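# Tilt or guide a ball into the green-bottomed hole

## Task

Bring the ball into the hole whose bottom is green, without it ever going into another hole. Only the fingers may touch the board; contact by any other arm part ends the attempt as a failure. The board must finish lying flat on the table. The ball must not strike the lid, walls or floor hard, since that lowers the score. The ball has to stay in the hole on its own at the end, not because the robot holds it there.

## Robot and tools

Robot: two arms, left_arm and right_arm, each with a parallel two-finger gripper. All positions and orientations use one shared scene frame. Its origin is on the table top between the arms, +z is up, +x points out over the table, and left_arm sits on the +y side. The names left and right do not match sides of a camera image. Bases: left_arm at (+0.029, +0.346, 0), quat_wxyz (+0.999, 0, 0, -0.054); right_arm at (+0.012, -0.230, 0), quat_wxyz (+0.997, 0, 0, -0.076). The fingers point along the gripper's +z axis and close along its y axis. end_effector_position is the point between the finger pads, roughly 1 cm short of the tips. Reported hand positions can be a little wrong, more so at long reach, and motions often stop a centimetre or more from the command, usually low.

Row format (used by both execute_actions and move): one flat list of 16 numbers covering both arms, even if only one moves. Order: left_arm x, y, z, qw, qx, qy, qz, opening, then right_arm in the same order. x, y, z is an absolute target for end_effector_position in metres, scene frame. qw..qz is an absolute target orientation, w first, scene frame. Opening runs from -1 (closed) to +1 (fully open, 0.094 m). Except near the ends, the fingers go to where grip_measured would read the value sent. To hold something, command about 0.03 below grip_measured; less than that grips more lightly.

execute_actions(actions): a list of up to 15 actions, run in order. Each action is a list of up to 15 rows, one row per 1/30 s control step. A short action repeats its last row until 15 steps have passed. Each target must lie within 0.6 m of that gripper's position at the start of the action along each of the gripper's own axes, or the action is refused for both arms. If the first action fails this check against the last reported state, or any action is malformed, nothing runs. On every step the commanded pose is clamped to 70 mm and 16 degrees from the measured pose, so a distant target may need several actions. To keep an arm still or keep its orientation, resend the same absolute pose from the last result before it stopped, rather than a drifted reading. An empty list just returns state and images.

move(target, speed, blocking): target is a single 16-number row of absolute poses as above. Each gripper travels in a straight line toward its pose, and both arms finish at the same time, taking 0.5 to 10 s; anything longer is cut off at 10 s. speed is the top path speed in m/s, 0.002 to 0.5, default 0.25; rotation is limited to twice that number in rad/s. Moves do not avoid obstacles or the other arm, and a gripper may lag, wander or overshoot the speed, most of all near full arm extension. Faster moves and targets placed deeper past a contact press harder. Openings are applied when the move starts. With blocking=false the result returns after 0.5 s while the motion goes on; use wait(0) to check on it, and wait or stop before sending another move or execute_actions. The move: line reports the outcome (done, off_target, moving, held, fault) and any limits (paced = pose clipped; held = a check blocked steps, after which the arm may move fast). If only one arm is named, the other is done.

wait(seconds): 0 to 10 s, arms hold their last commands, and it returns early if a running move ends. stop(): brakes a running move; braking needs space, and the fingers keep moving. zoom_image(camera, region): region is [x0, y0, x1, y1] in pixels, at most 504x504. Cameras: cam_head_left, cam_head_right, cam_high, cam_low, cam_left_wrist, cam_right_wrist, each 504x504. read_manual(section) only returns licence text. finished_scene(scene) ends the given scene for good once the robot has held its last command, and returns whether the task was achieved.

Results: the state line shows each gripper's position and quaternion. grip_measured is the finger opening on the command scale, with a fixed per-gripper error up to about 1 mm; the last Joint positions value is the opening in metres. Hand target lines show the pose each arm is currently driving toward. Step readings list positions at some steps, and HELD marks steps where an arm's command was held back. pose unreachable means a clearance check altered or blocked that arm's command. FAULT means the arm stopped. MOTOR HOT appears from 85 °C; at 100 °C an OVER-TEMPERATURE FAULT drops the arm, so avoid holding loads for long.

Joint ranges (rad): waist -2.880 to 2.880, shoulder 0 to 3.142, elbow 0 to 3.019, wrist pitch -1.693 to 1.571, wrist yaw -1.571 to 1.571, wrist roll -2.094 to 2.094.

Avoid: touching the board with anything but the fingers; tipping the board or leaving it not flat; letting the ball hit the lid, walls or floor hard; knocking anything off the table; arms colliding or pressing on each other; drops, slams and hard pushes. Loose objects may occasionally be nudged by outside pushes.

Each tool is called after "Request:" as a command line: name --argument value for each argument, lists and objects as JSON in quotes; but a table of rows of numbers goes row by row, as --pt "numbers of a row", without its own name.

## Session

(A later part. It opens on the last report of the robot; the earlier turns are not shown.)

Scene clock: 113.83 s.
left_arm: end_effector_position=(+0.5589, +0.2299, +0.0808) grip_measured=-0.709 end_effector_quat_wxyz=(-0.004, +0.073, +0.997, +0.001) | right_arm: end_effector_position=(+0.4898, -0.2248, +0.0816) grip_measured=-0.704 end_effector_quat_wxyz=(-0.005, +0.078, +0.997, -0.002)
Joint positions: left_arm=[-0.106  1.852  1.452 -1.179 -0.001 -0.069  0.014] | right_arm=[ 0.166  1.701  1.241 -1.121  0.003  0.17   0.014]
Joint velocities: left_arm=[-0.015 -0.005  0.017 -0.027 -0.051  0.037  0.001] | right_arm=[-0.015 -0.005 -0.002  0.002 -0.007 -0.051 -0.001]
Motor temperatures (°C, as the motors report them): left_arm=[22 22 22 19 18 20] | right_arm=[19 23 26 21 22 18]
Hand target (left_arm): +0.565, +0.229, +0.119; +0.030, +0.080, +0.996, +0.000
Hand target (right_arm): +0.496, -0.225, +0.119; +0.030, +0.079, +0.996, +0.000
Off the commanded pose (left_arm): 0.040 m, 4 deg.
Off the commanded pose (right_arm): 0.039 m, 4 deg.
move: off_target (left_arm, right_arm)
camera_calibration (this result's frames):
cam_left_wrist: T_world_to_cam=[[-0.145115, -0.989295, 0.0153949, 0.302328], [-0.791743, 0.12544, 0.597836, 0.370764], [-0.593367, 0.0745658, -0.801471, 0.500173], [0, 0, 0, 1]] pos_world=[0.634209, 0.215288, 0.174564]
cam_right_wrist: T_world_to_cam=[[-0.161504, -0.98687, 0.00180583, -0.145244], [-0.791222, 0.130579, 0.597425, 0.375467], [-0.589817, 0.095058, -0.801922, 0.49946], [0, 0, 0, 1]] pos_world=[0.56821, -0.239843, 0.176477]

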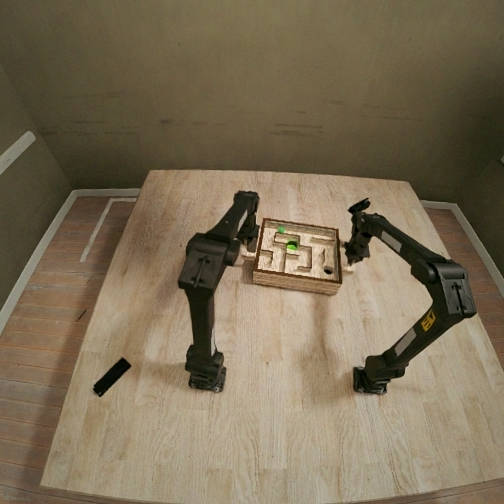

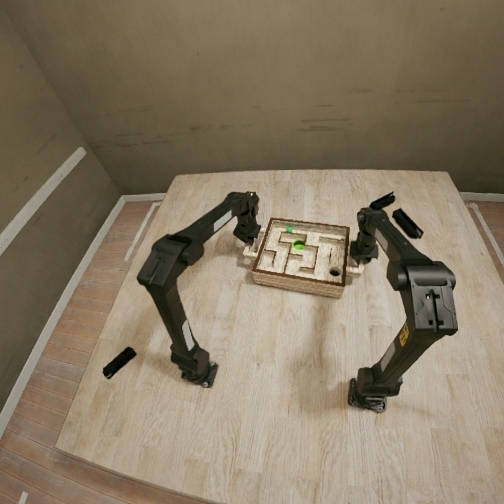

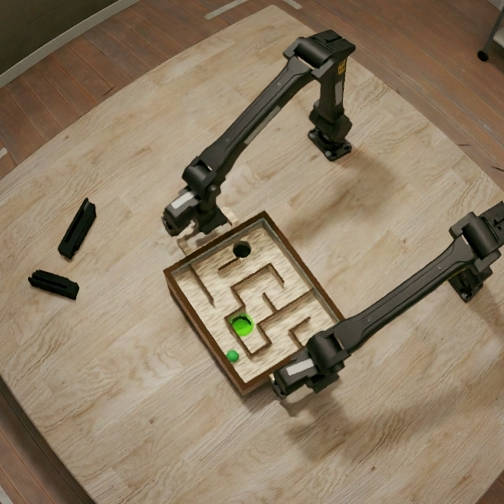

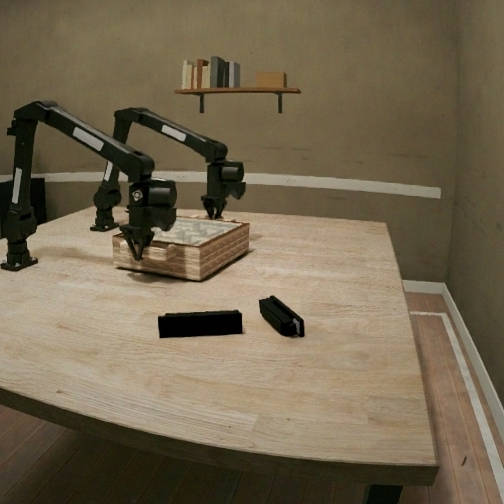

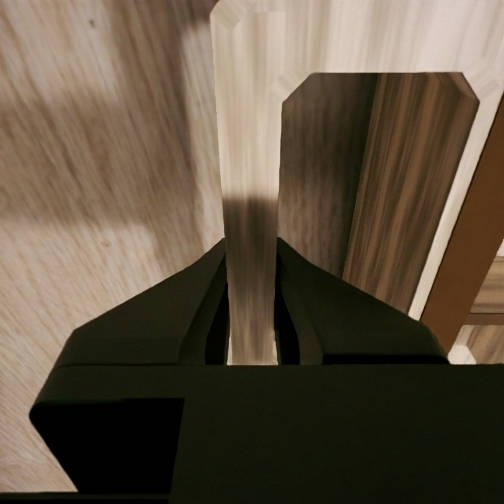

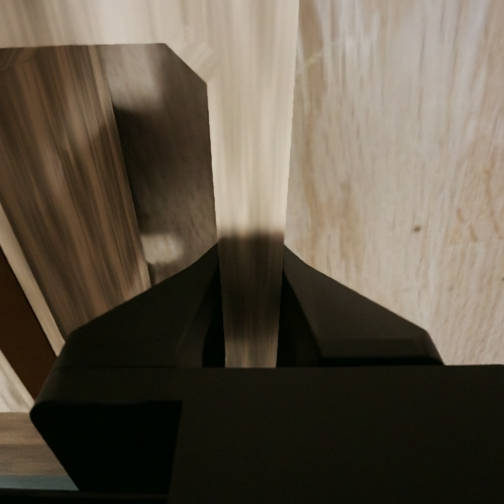

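Request:
move --target '[0.565,0.229,0.15,0.05,0.08,0.997,0,-0.75,0.498,-0.225,0.15,0.05,0.08,0.997,0,-0.75]' --speed 0.06

Request:
wait --seconds 1

Scene clock: 118.50 s.
left_arm: end_effector_position=(+0.5492, +0.2307, +0.1029) grip_measured=-0.709 end_effector_quat_wxyz=(+0.003, +0.074, +0.997, -0.000) | right_arm: end_effector_position=(+0.4779, -0.2238, +0.1032) grip_measured=-0.704 end_effector_quat_wxyz=(+0.002, +0.078, +0.997, -0.000)
Joint positions: left_arm=[-0.108  1.799  1.438 -1.203 -0.001 -0.069  0.014] | right_arm=[ 0.168  1.641  1.224 -1.151  0.001  0.173  0.014]
Joint velocities: left_arm=[-0.015 -0.005  0.002  0.002 -0.066 -0.022  0.   ] | right_arm=[-0.005 -0.005  0.002 -0.022 -0.022  0.022 -0.   ]
Motor temperatures (°C, as the motors report them): left_arm=[22 22 22 19 18 20] | right_arm=[19 23 26 21 22 18]
Hand target (left_arm): +0.564, +0.229, +0.149; +0.050, +0.080, +0.996, +0.000
Hand target (right_arm): +0.494, -0.225, +0.150; +0.050, +0.079, +0.996, +0.000
Off the commanded pose (left_arm): 0.050 m, 5 deg.
Off the commanded pose (right_arm): 0.051 m, 6 deg.
move: off_target (left_arm, right_arm)
camera_calibration (this result's frames):
cam_left_wrist: T_world_to_cam=[[-0.14722, -0.988968, 0.0163662, 0.302417], [-0.799666, 0.128746, 0.58648, 0.354557], [-0.582118, 0.0732543, -0.809798, 0.507043], [0, 0, 0, 1]] pos_world=[0.623208, 0.21629, 0.197712]
cam_right_wrist: T_world_to_cam=[[-0.162259, -0.986745, -0.00248668, -0.145321], [-0.799239, 0.129947, 0.586797, 0.357909], [-0.578696, 0.0972006, -0.80973, 0.505607], [0, 0, 0, 1]] pos_world=[0.555068, -0.239049, 0.199024]

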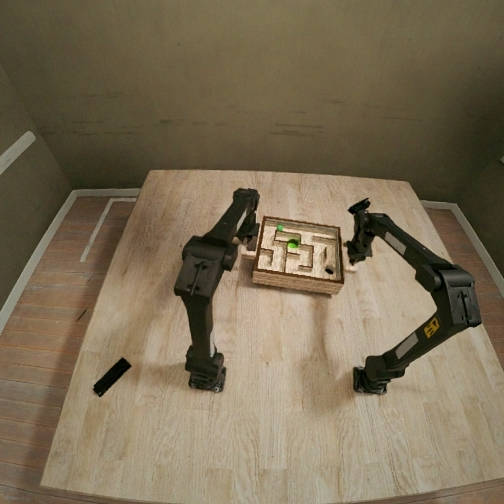

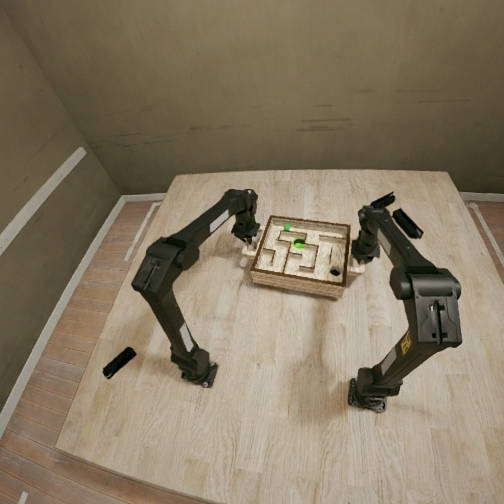

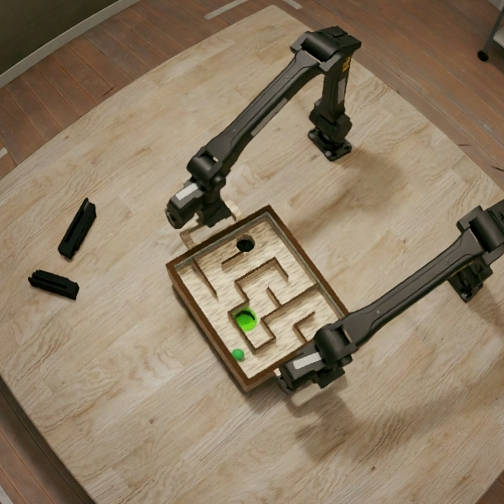

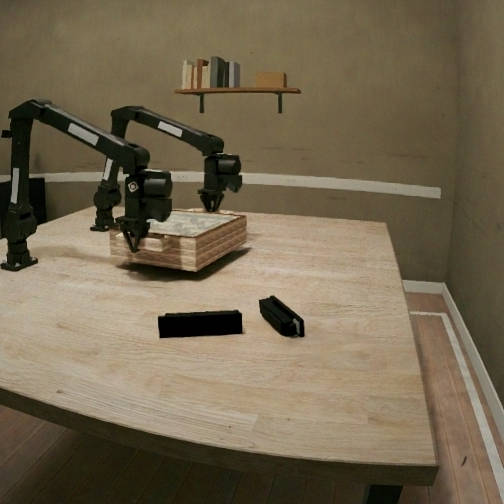

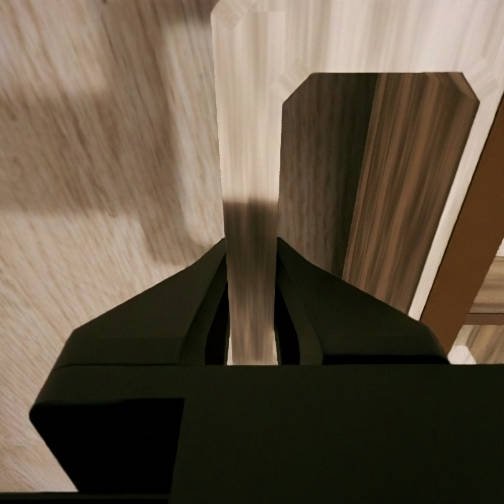

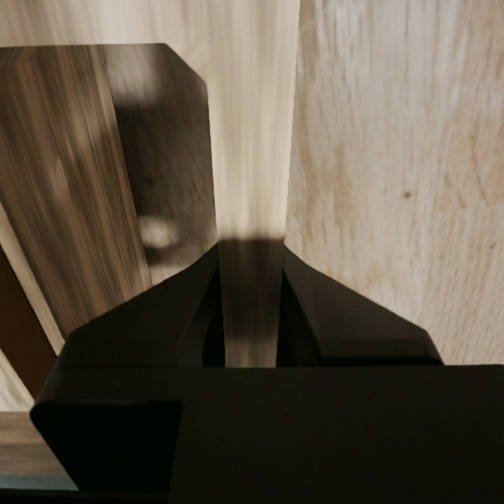

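Scene clock: 119.50 s.
left_arm: end_effector_position=(+0.5492, +0.2307, +0.1029) grip_measured=-0.709 end_effector_quat_wxyz=(+0.003, +0.074, +0.997, -0.000) | right_arm: end_effector_position=(+0.4779, -0.2238, +0.1032) grip_measured=-0.704 end_effector_quat_wxyz=(+0.002, +0.079, +0.997, -0.000)
Joint positions: left_arm=[-0.108  1.799  1.438 -1.203 -0.001 -0.069  0.014] | right_arm=[ 0.168  1.641  1.224 -1.151  0.001  0.173  0.014]
Joint velocities: left_arm=[-0.005 -0.005  0.002 -0.012  0.066 -0.037 -0.   ] | right_arm=[ 0.034 -0.005 -0.007 -0.017 -0.022  0.037  0.   ]
Motor temperatures (°C, as the motors report them): left_arm=[22 22 22 19 18 20] | right_arm=[19 23 27 21 22 18]
Hand target (left_arm): +0.564, +0.229, +0.149; +0.050, +0.080, +0.996, +0.000
Hand target (right_arm): +0.494, -0.225, +0.150; +0.050, +0.079, +0.996, +0.000
Off the commanded pose (left_arm): 0.050 m, 5 deg.
Off the commanded pose (right_arm): 0.051 m, 6 deg.
wait: 1.00 s; at rest by 0.17 s
camera_calibration (this result's frames):
cam_left_wrist: T_world_to_cam=[[-0.147597, -0.988912, 0.0163639, 0.302611], [-0.799617, 0.129049, 0.586481, 0.35446], [-0.58209, 0.0734781, -0.809798, 0.506976], [0, 0, 0, 1]] pos_world=[0.623202, 0.216261, 0.197712]
cam_right_wrist: T_world_to_cam=[[-0.162636, -0.986683, -0.00248805, -0.145127], [-0.79919, 0.130251, 0.586797, 0.357953], [-0.578659, 0.0974225, -0.80973, 0.505639], [0, 0, 0, 1]] pos_world=[0.555062, -0.239079, 0.199024]

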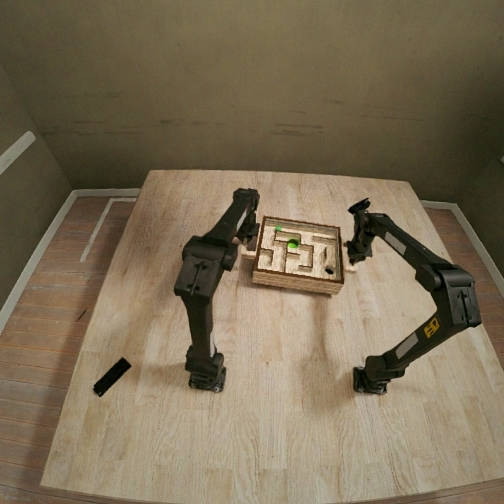

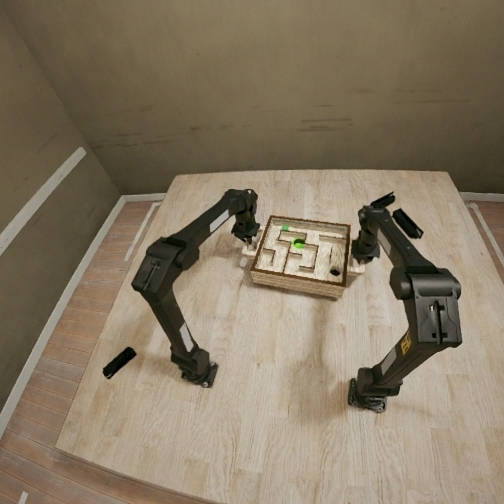

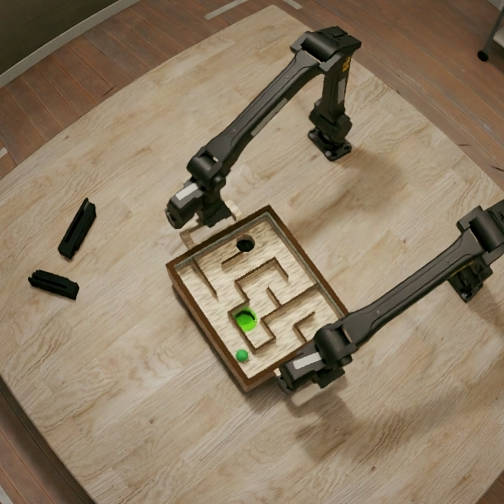

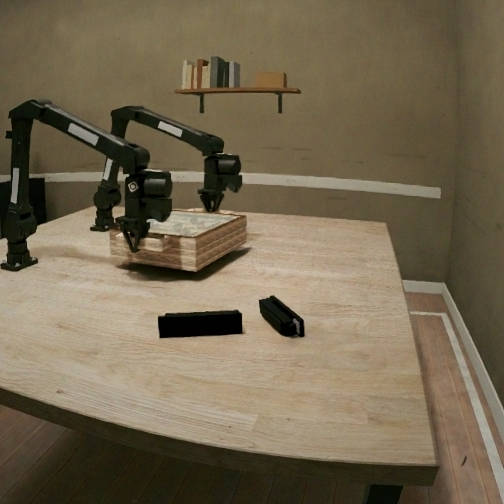

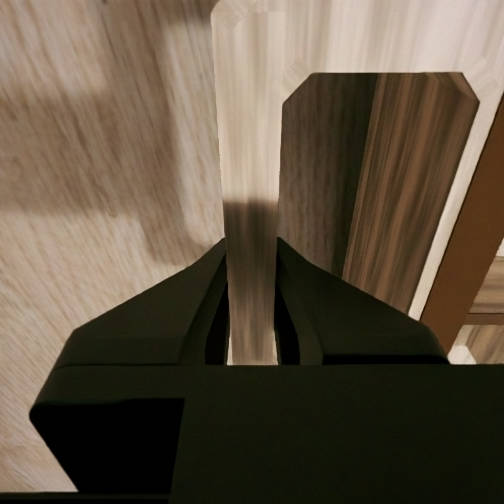

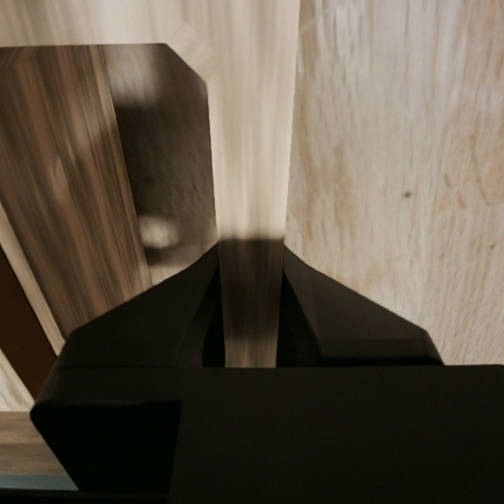

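Request:
move --target '[0.565,0.229,0.163,0.05,0.08,0.997,0.03,-0.75,0.498,-0.225,0.137,0.05,0.08,0.997,0.03,-0.75]' --speed 0.06

Request:
move --target '[0.565,0.229,0.163,0.085,0.08,0.995,0.03,-0.75,0.498,-0.225,0.137,0.085,0.08,0.995,0.03,-0.75]' --speed 0.06

Scene clock: 132.03 s.
left_arm: end_effector_position=(+0.5406, +0.2353, +0.1114) grip_measured=-0.709 end_effector_quat_wxyz=(-0.004, +0.072, +0.997, +0.026) | right_arm: end_effector_position=(+0.4735, -0.2188, +0.0977) grip_measured=-0.704 end_effector_quat_wxyz=(-0.005, +0.076, +0.997, +0.022)
Joint positions: left_arm=[-0.119  1.781  1.435 -1.24  -0.05  -0.084  0.014] | right_arm=[ 0.161  1.641  1.209 -1.144 -0.045  0.161  0.014]
Joint velocities: left_arm=[-0.015 -0.005 -0.002 -0.002 -0.037 -0.037 -0.   ] | right_arm=[-0.005  0.005 -0.012  0.002  0.051  0.022 -0.   ]
Motor temperatures (°C, as the motors report them): left_arm=[22 23 23 19 18 20] | right_arm=[19 23 28 21 22 18]
Hand target (left_arm): +0.563, +0.230, +0.163; +0.050, +0.079, +0.995, +0.030
Hand target (right_arm): +0.495, -0.225, +0.138; +0.050, +0.079, +0.995, +0.030
Off the commanded pose (left_arm): 0.057 m, 6 deg.
Off the commanded pose (right_arm): 0.047 m, 6 deg.
move: off_target (left_arm, right_arm)
camera_calibration (this result's frames):
cam_left_wrist: T_world_to_cam=[[-0.143375, -0.989086, -0.0339556, 0.309078], [-0.794589, 0.094592, 0.599734, 0.345909], [-0.589977, 0.112968, -0.799479, 0.502344], [0, 0, 0, 1]] pos_world=[0.61554, 0.216236, 0.204655]
cam_right_wrist: T_world_to_cam=[[-0.157257, -0.986445, -0.046861, -0.139154], [-0.794451, 0.0981782, 0.59934, 0.346489], [-0.586615, 0.131479, -0.799122, 0.508349], [0, 0, 0, 1]] pos_world=[0.551591, -0.238123, 0.192047]

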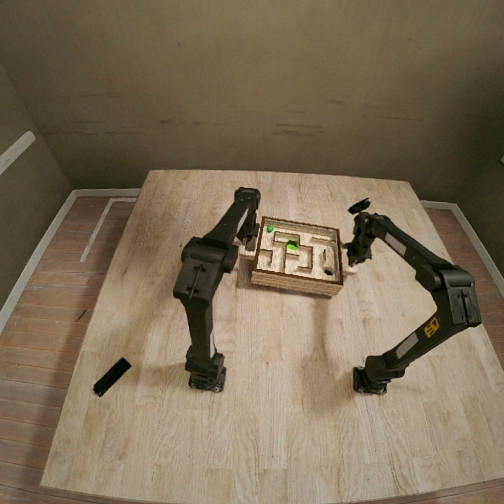

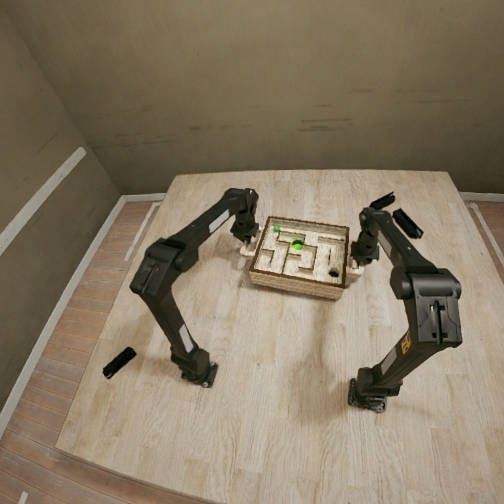

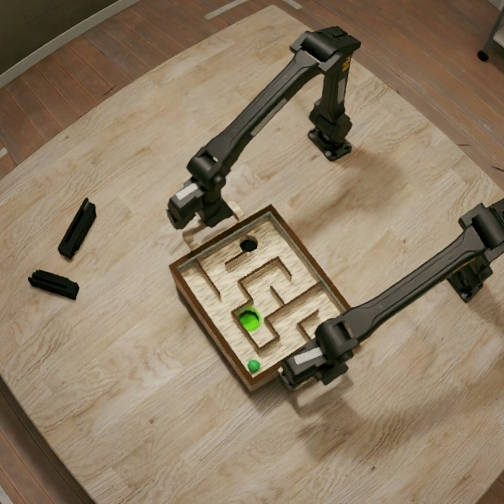

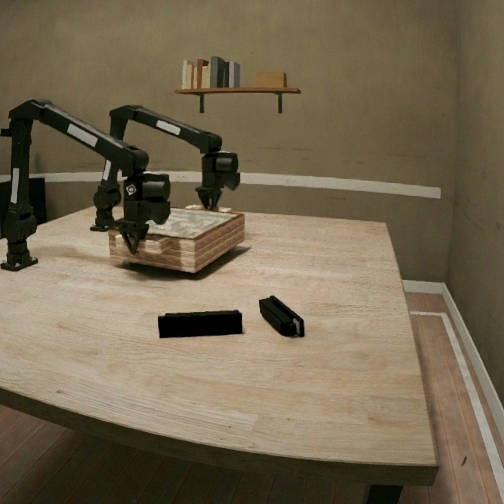

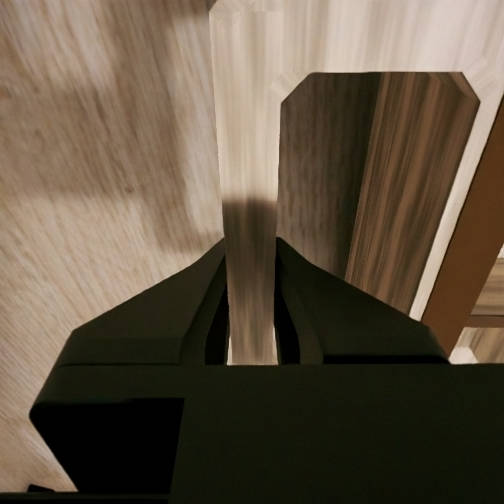

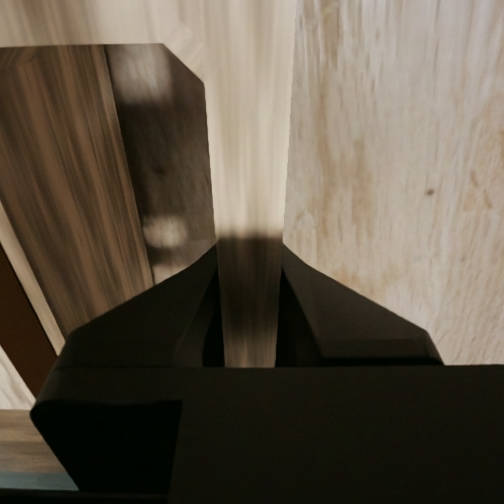

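Scene clock: 133.87 s.
left_arm: end_effector_position=(+0.5475, +0.2350, +0.1205) grip_measured=-0.709 end_effector_quat_wxyz=(+0.029, +0.072, +0.997, +0.029) | right_arm: end_effector_position=(+0.4820, -0.2186, +0.0965) grip_measured=-0.704 end_effector_quat_wxyz=(+0.031, +0.075, +0.996, +0.026)
Joint positions: left_arm=[-0.123  1.752  1.418 -1.188 -0.068 -0.086  0.014] | right_arm=[ 0.161  1.622  1.18  -1.063 -0.046  0.161  0.014]
Joint velocities: left_arm=[-0.005 -0.005  0.017  0.002  0.007  0.051  0.001] | right_arm=[-0.015 -0.015 -0.012 -0.002  0.022 -0.007  0.   ]
Motor temperatures (°C, as the motors report them): left_arm=[22 23 23 19 18 20] | right_arm=[19 24 28 21 22 18]
Hand target (left_arm): +0.564, +0.229, +0.162; +0.085, +0.080, +0.993, +0.030
Hand target (right_arm): +0.496, -0.225, +0.137; +0.085, +0.079, +0.993, +0.030
Off the commanded pose (left_arm): 0.046 m, 6 deg.
Off the commanded pose (right_arm): 0.044 m, 6 deg.
move: off_target (left_arm, right_arm)
camera_calibration (this result's frames):
cam_left_wrist: T_world_to_cam=[[-0.141915, -0.988798, -0.0462483, 0.31068], [-0.832626, 0.093972, 0.545805, 0.373485], [-0.535345, 0.115965, -0.836635, 0.487613], [0, 0, 0, 1]] pos_world=[0.616104, 0.215556, 0.218472]
cam_right_wrist: T_world_to_cam=[[-0.153866, -0.986314, -0.0592467, -0.138083], [-0.834691, 0.0976561, 0.541992, 0.378687], [-0.528788, 0.132847, -0.838293, 0.488568], [0, 0, 0, 1]] pos_world=[0.553189, -0.238079, 0.196137]

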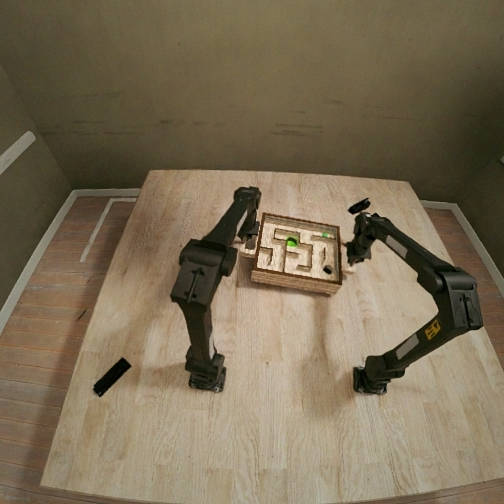

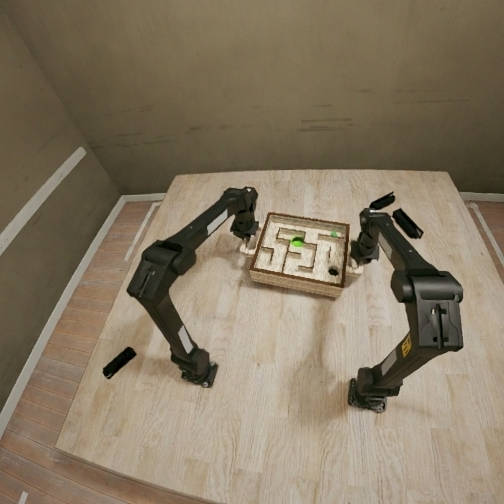

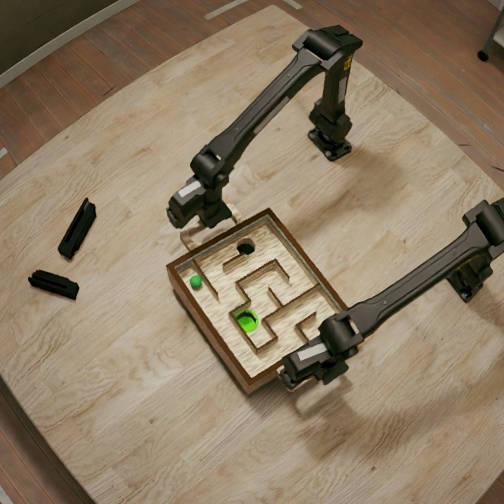

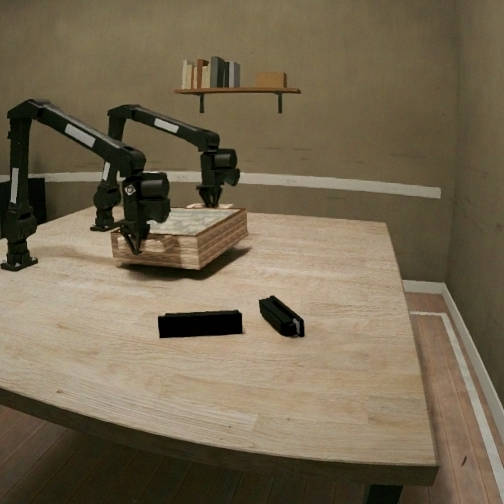

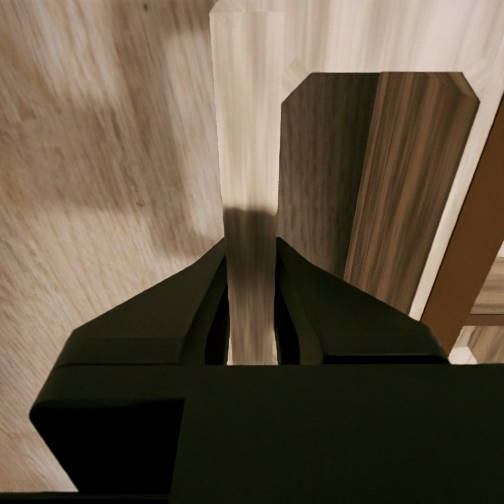

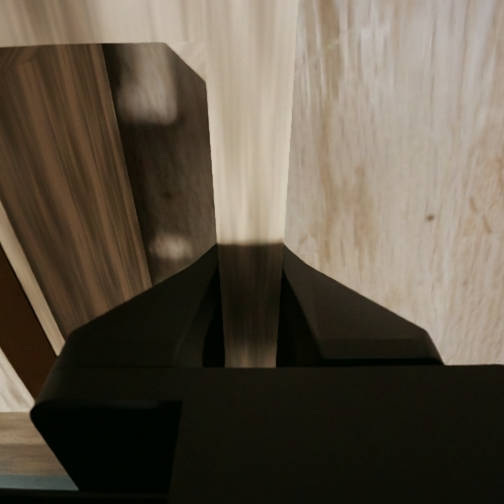

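Request:
move --target '[0.565,0.229,0.144,0.085,0.08,0.995,-0.015,-0.75,0.498,-0.225,0.156,0.085,0.08,0.995,-0.015,-0.75]' --speed 0.04

Request:
wait --seconds 1.5

Scene clock: 144.27 s.
left_arm: end_effector_position=(+0.5471, +0.2258, +0.1045) grip_measured=-0.709 end_effector_quat_wxyz=(+0.031, +0.081, +0.996, -0.006) | right_arm: end_effector_position=(+0.4696, -0.2272, +0.1043) grip_measured=-0.703 end_effector_quat_wxyz=(+0.029, +0.086, +0.996, -0.013)
Joint positions: left_arm=[-0.117  1.762  1.388 -1.133  0.004 -0.062  0.014] | right_arm=[ 0.172  1.589  1.162 -1.088  0.032  0.191  0.014]
Joint velocities: left_arm=[-0.005 -0.005  0.012 -0.022  0.037 -0.007  0.001] | right_arm=[ 0.005 -0.005  0.002  0.007 -0.037  0.037  0.   ]
Motor temperatures (°C, as the motors report them): left_arm=[22 23 23 19 18 20] | right_arm=[19 24 28 21 22 18]
Hand target (left_arm): +0.564, +0.229, +0.144; +0.085, +0.080, +0.993, -0.014
Hand target (right_arm): +0.493, -0.225, +0.156; +0.085, +0.080, +0.993, -0.014
Off the commanded pose (left_arm): 0.043 m, 6 deg.
Off the commanded pose (right_arm): 0.059 m, 6 deg.
move: off_target (left_arm, right_arm)
camera_calibration (this result's frames):
cam_left_wrist: T_world_to_cam=[[-0.163573, -0.986229, 0.0244309, 0.30471], [-0.828622, 0.150788, 0.539119, 0.368368], [-0.535378, 0.0679415, -0.841875, 0.486467], [0, 0, 0, 1]] pos_world=[0.615524, 0.211917, 0.203506]
cam_right_wrist: T_world_to_cam=[[-0.177811, -0.983915, 0.0171555, -0.14418], [-0.826714, 0.158813, 0.539743, 0.37542], [-0.533786, 0.0817897, -0.841655, 0.480766], [0, 0, 0, 1]] pos_world=[0.541354, -0.240804, 0.204482]

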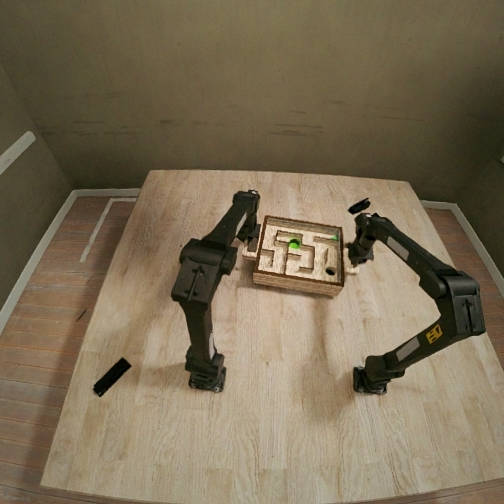

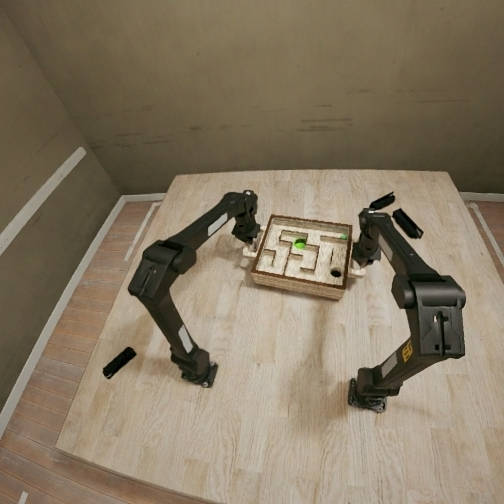

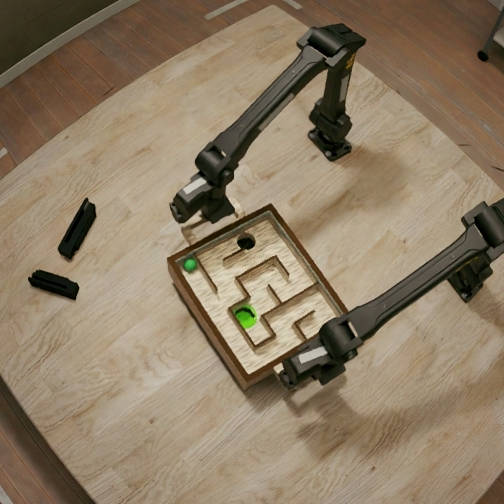

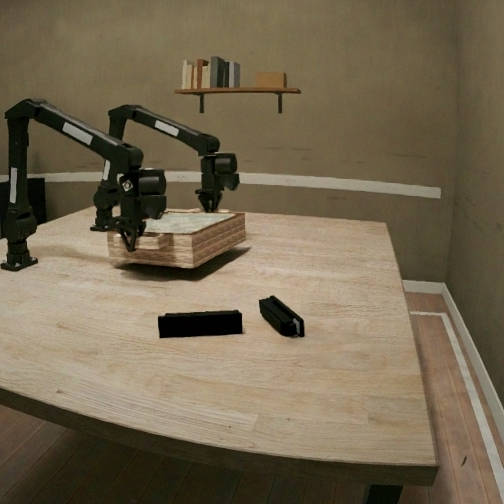

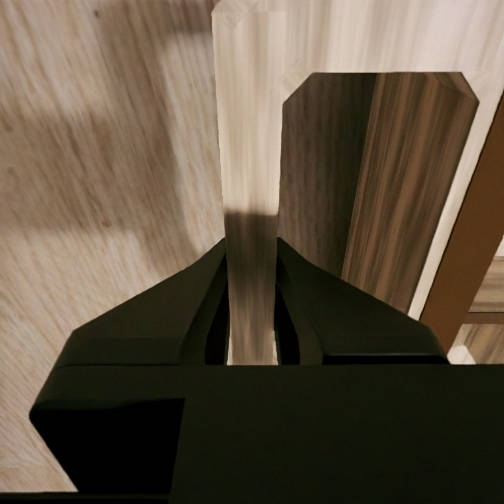

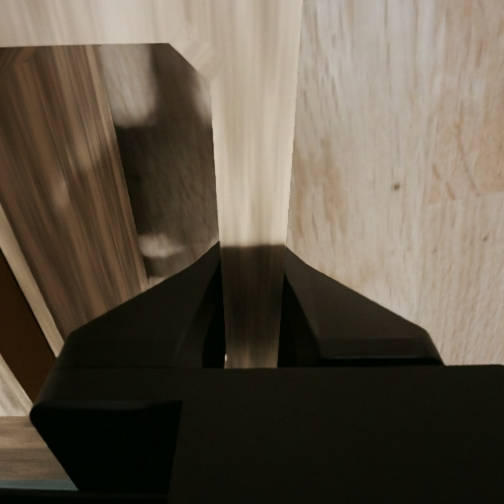

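Scene clock: 145.77 s.
left_arm: end_effector_position=(+0.5471, +0.2258, +0.1045) grip_measured=-0.709 end_effector_quat_wxyz=(+0.031, +0.081, +0.996, -0.006) | right_arm: end_effector_position=(+0.4696, -0.2272, +0.1043) grip_measured=-0.703 end_effector_quat_wxyz=(+0.029, +0.086, +0.996, -0.013)
Joint positions: left_arm=[-0.117  1.762  1.388 -1.133  0.004 -0.062  0.014] | right_arm=[ 0.172  1.589  1.162 -1.088  0.032  0.191  0.014]
Joint velocities: left_arm=[-0.024 -0.005 -0.002 -0.002 -0.066 -0.022 -0.001] | right_arm=[ 0.005 -0.015 -0.012 -0.012  0.022  0.051 -0.   ]
Motor temperatures (°C, as the motors report them): left_arm=[22 23 23 19 18 20] | right_arm=[19 24 28 21 22 18]
Hand target (left_arm): +0.564, +0.229, +0.144; +0.085, +0.080, +0.993, -0.014
Hand target (right_arm): +0.493, -0.225, +0.156; +0.085, +0.080, +0.993, -0.014
Off the commanded pose (left_arm): 0.043 m, 6 deg.
Off the commanded pose (right_arm): 0.059 m, 6 deg.
wait: 1.50 s; at rest by 0.17 s
camera_calibration (this result's frames):
cam_left_wrist: T_world_to_cam=[[-0.163573, -0.986229, 0.0244309, 0.30471], [-0.828622, 0.150788, 0.539119, 0.368368], [-0.535378, 0.0679415, -0.841875, 0.486467], [0, 0, 0, 1]] pos_world=[0.615524, 0.211917, 0.203506]
cam_right_wrist: T_world_to_cam=[[-0.177811, -0.983915, 0.0171555, -0.14418], [-0.826714, 0.158813, 0.539743, 0.37542], [-0.533786, 0.0817897, -0.841655, 0.480766], [0, 0, 0, 1]] pos_world=[0.541354, -0.240804, 0.204482]

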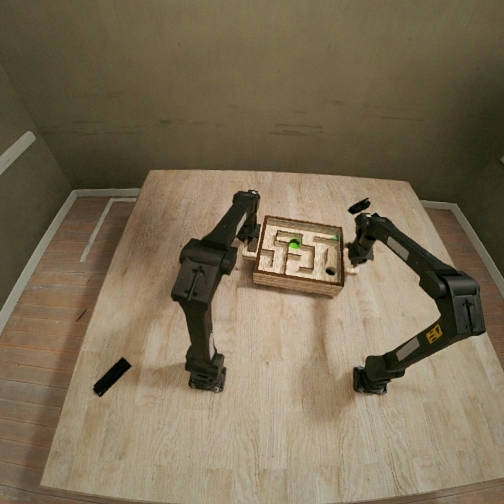

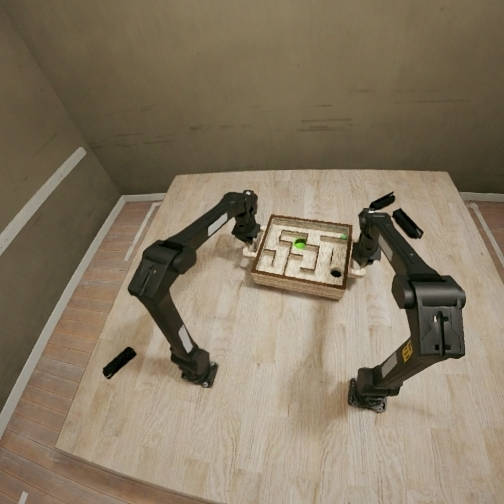

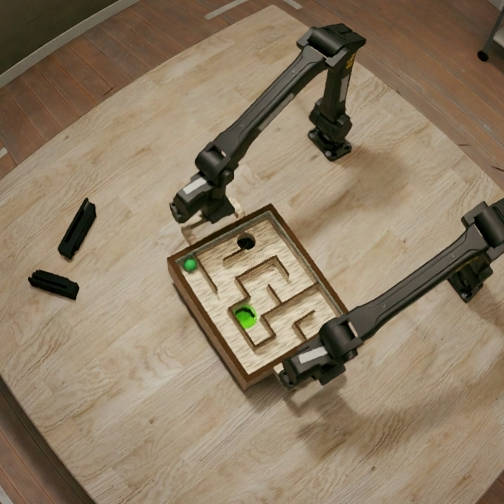

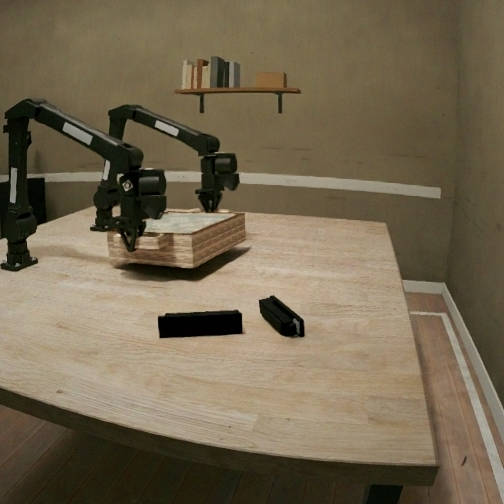

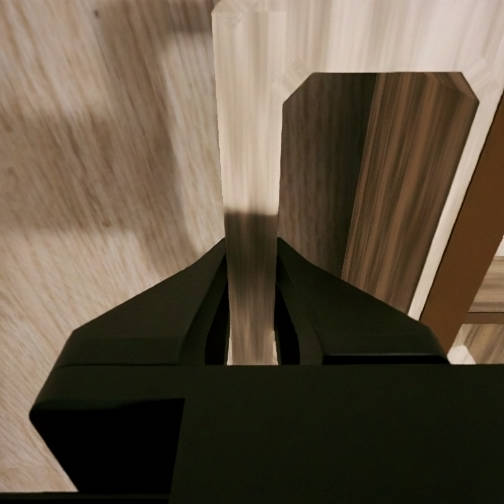

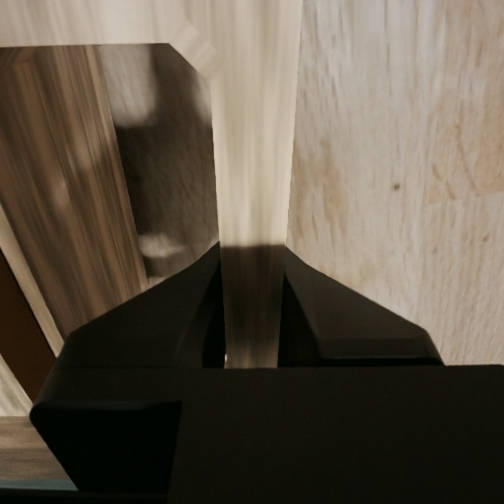

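Request:
move --target '[0.565,0.229,0.136,0.095,0.08,0.995,-0.03,-0.75,0.498,-0.225,0.166,0.095,0.08,0.995,-0.03,-0.75]' --speed 0.04

Request:
wait --seconds 1.5

Scene clock: 150.73 s.
left_arm: end_effector_position=(+0.5458, +0.2256, +0.0929) grip_measured=-0.709 end_effector_quat_wxyz=(+0.037, +0.080, +0.996, -0.023) | right_arm: end_effector_position=(+0.4686, -0.2278, +0.1104) grip_measured=-0.703 end_effector_quat_wxyz=(+0.035, +0.086, +0.995, -0.030)
Joint positions: left_arm=[-0.107  1.761  1.352 -1.083  0.036 -0.056  0.014] | right_arm=[ 0.185  1.576  1.162 -1.095  0.069  0.202  0.014]
Joint velocities: left_arm=[-0.005 -0.005  0.002  0.007  0.022  0.022 -0.001] | right_arm=[-0.005 -0.015 -0.007 -0.007 -0.022  0.037  0.001]
Motor temperatures (°C, as the motors report them): left_arm=[22 23 23 19 18 20] | right_arm=[19 24 29 21 22 18]
Hand target (left_arm): +0.564, +0.229, +0.135; +0.094, +0.080, +0.992, -0.029
Hand target (right_arm): +0.493, -0.225, +0.166; +0.095, +0.079, +0.992, -0.029
Off the commanded pose (left_arm): 0.047 m, 7 deg.
Off the commanded pose (right_arm): 0.063 m, 7 deg.
move: off_target (left_arm, right_arm)
camera_calibration (this result's frames):
cam_left_wrist: T_world_to_cam=[[-0.162461, -0.985055, 0.0572168, 0.300635], [-0.833728, 0.168055, 0.52598, 0.3737], [-0.527735, 0.0377478, -0.84857, 0.479264], [0, 0, 0, 1]] pos_world=[0.613329, 0.215249, 0.192929]
cam_right_wrist: T_world_to_cam=[[-0.178329, -0.982639, 0.0511745, -0.148291], [-0.831127, 0.178264, 0.526735, 0.379341], [-0.526713, 0.0513994, -0.848488, 0.475988], [0, 0, 0, 1]] pos_world=[0.539545, -0.237805, 0.211646]

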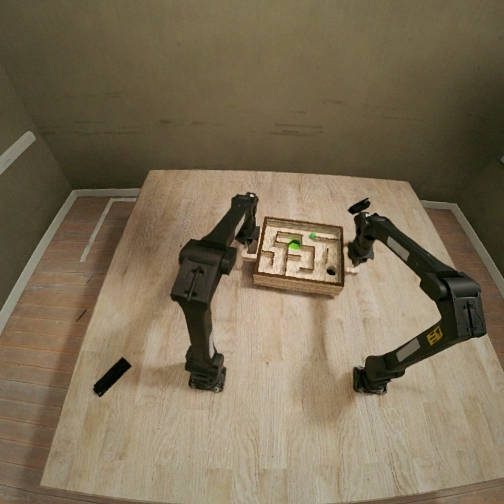

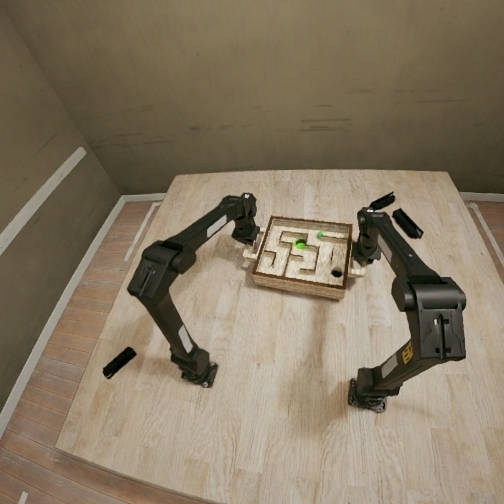

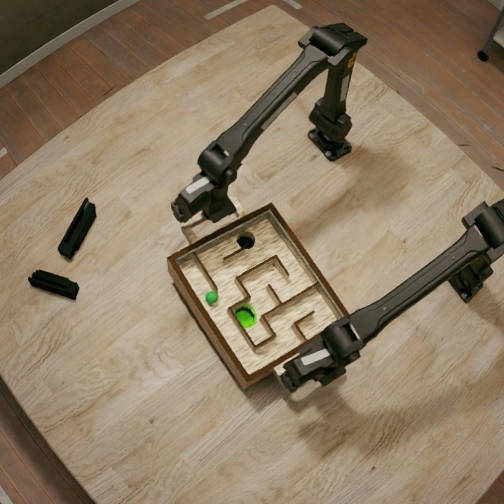

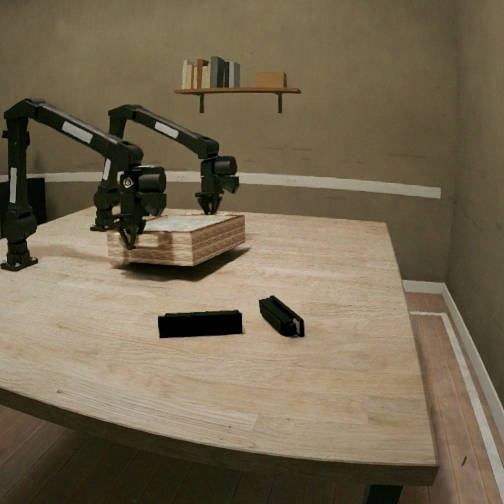

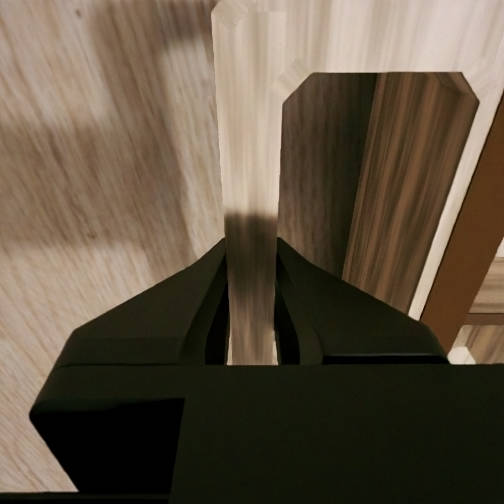

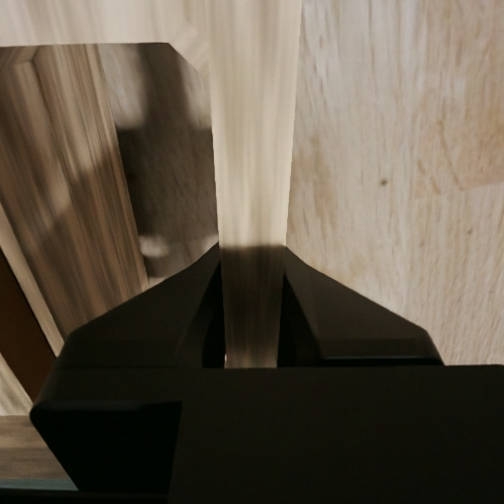

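Scene clock: 152.23 s.
left_arm: end_effector_position=(+0.5458, +0.2256, +0.0929) grip_measured=-0.709 end_effector_quat_wxyz=(+0.037, +0.080, +0.996, -0.023) | right_arm: end_effector_position=(+0.4686, -0.2278, +0.1104) grip_measured=-0.703 end_effector_quat_wxyz=(+0.035, +0.086, +0.995, -0.030)
Joint positions: left_arm=[-0.107  1.761  1.352 -1.083  0.036 -0.056  0.014] | right_arm=[ 0.185  1.576  1.162 -1.095  0.069  0.202  0.014]
Joint velocities: left_arm=[-0.005 -0.015 -0.002  0.002  0.007  0.007  0.   ] | right_arm=[ 0.005  0.015  0.012 -0.002 -0.066 -0.022  0.001]
Motor temperatures (°C, as the motors report them): left_arm=[22 23 23 19 18 20] | right_arm=[19 24 29 21 22 18]
Hand target (left_arm): +0.564, +0.229, +0.135; +0.094, +0.080, +0.992, -0.029
Hand target (right_arm): +0.493, -0.225, +0.166; +0.095, +0.079, +0.992, -0.029
Off the commanded pose (left_arm): 0.047 m, 7 deg.
Off the commanded pose (right_arm): 0.063 m, 7 deg.
wait: 1.50 s; at rest by 0.17 s
camera_calibration (this result's frames):
cam_left_wrist: T_world_to_cam=[[-0.162461, -0.985055, 0.0572168, 0.300635], [-0.833728, 0.168055, 0.52598, 0.3737], [-0.527735, 0.0377478, -0.84857, 0.479264], [0, 0, 0, 1]] pos_world=[0.613329, 0.215249, 0.192929]
cam_right_wrist: T_world_to_cam=[[-0.178329, -0.982639, 0.0511745, -0.148291], [-0.831127, 0.178264, 0.526735, 0.379341], [-0.526713, 0.0513994, -0.848488, 0.475988], [0, 0, 0, 1]] pos_world=[0.539545, -0.237805, 0.211646]

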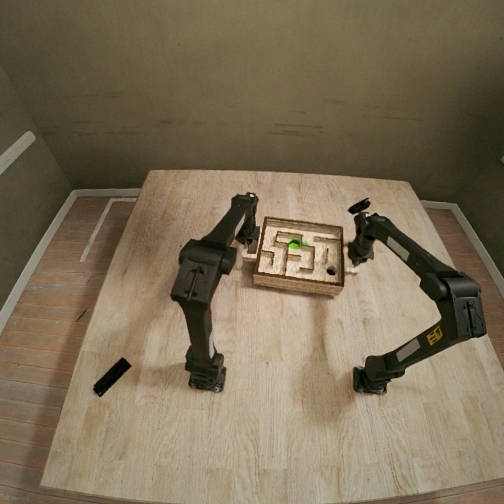

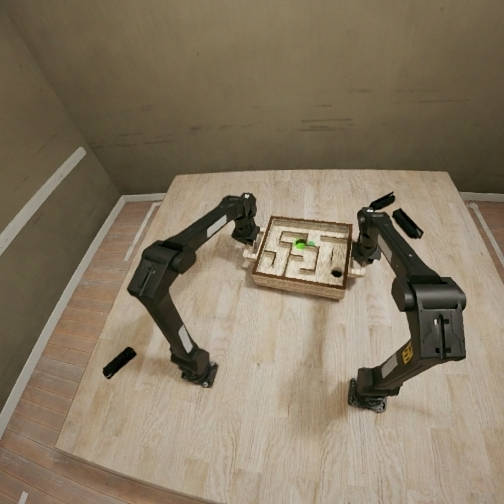

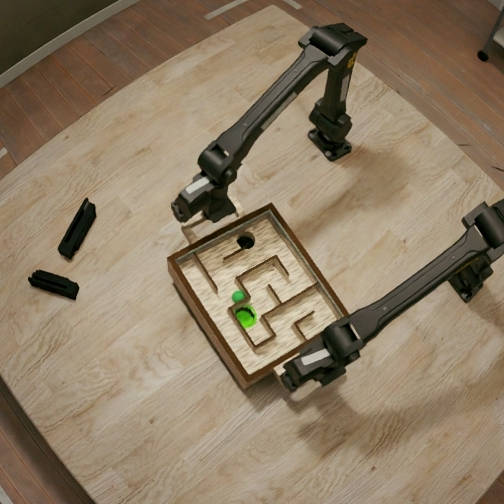

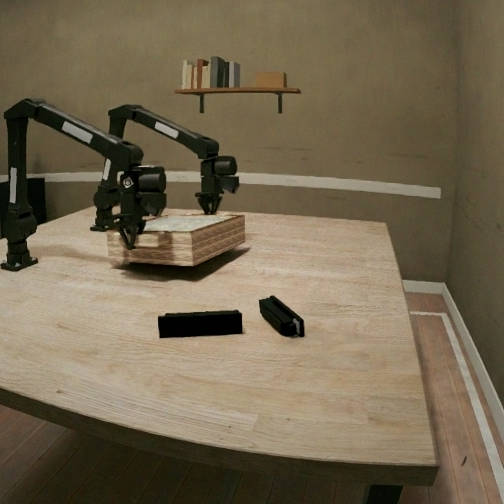

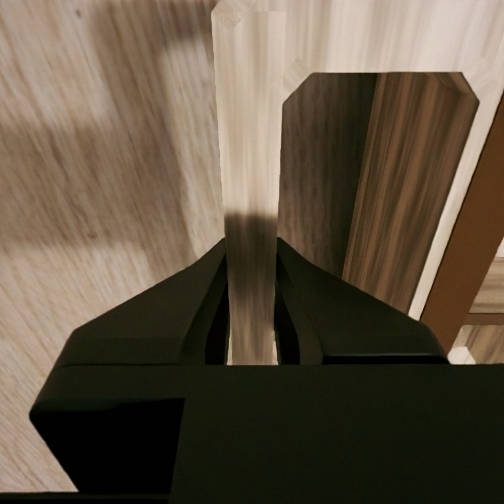

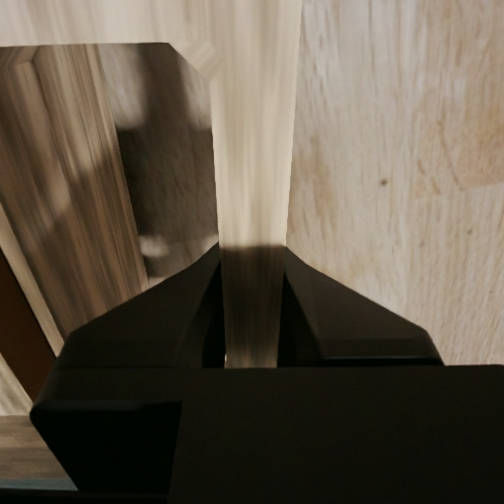

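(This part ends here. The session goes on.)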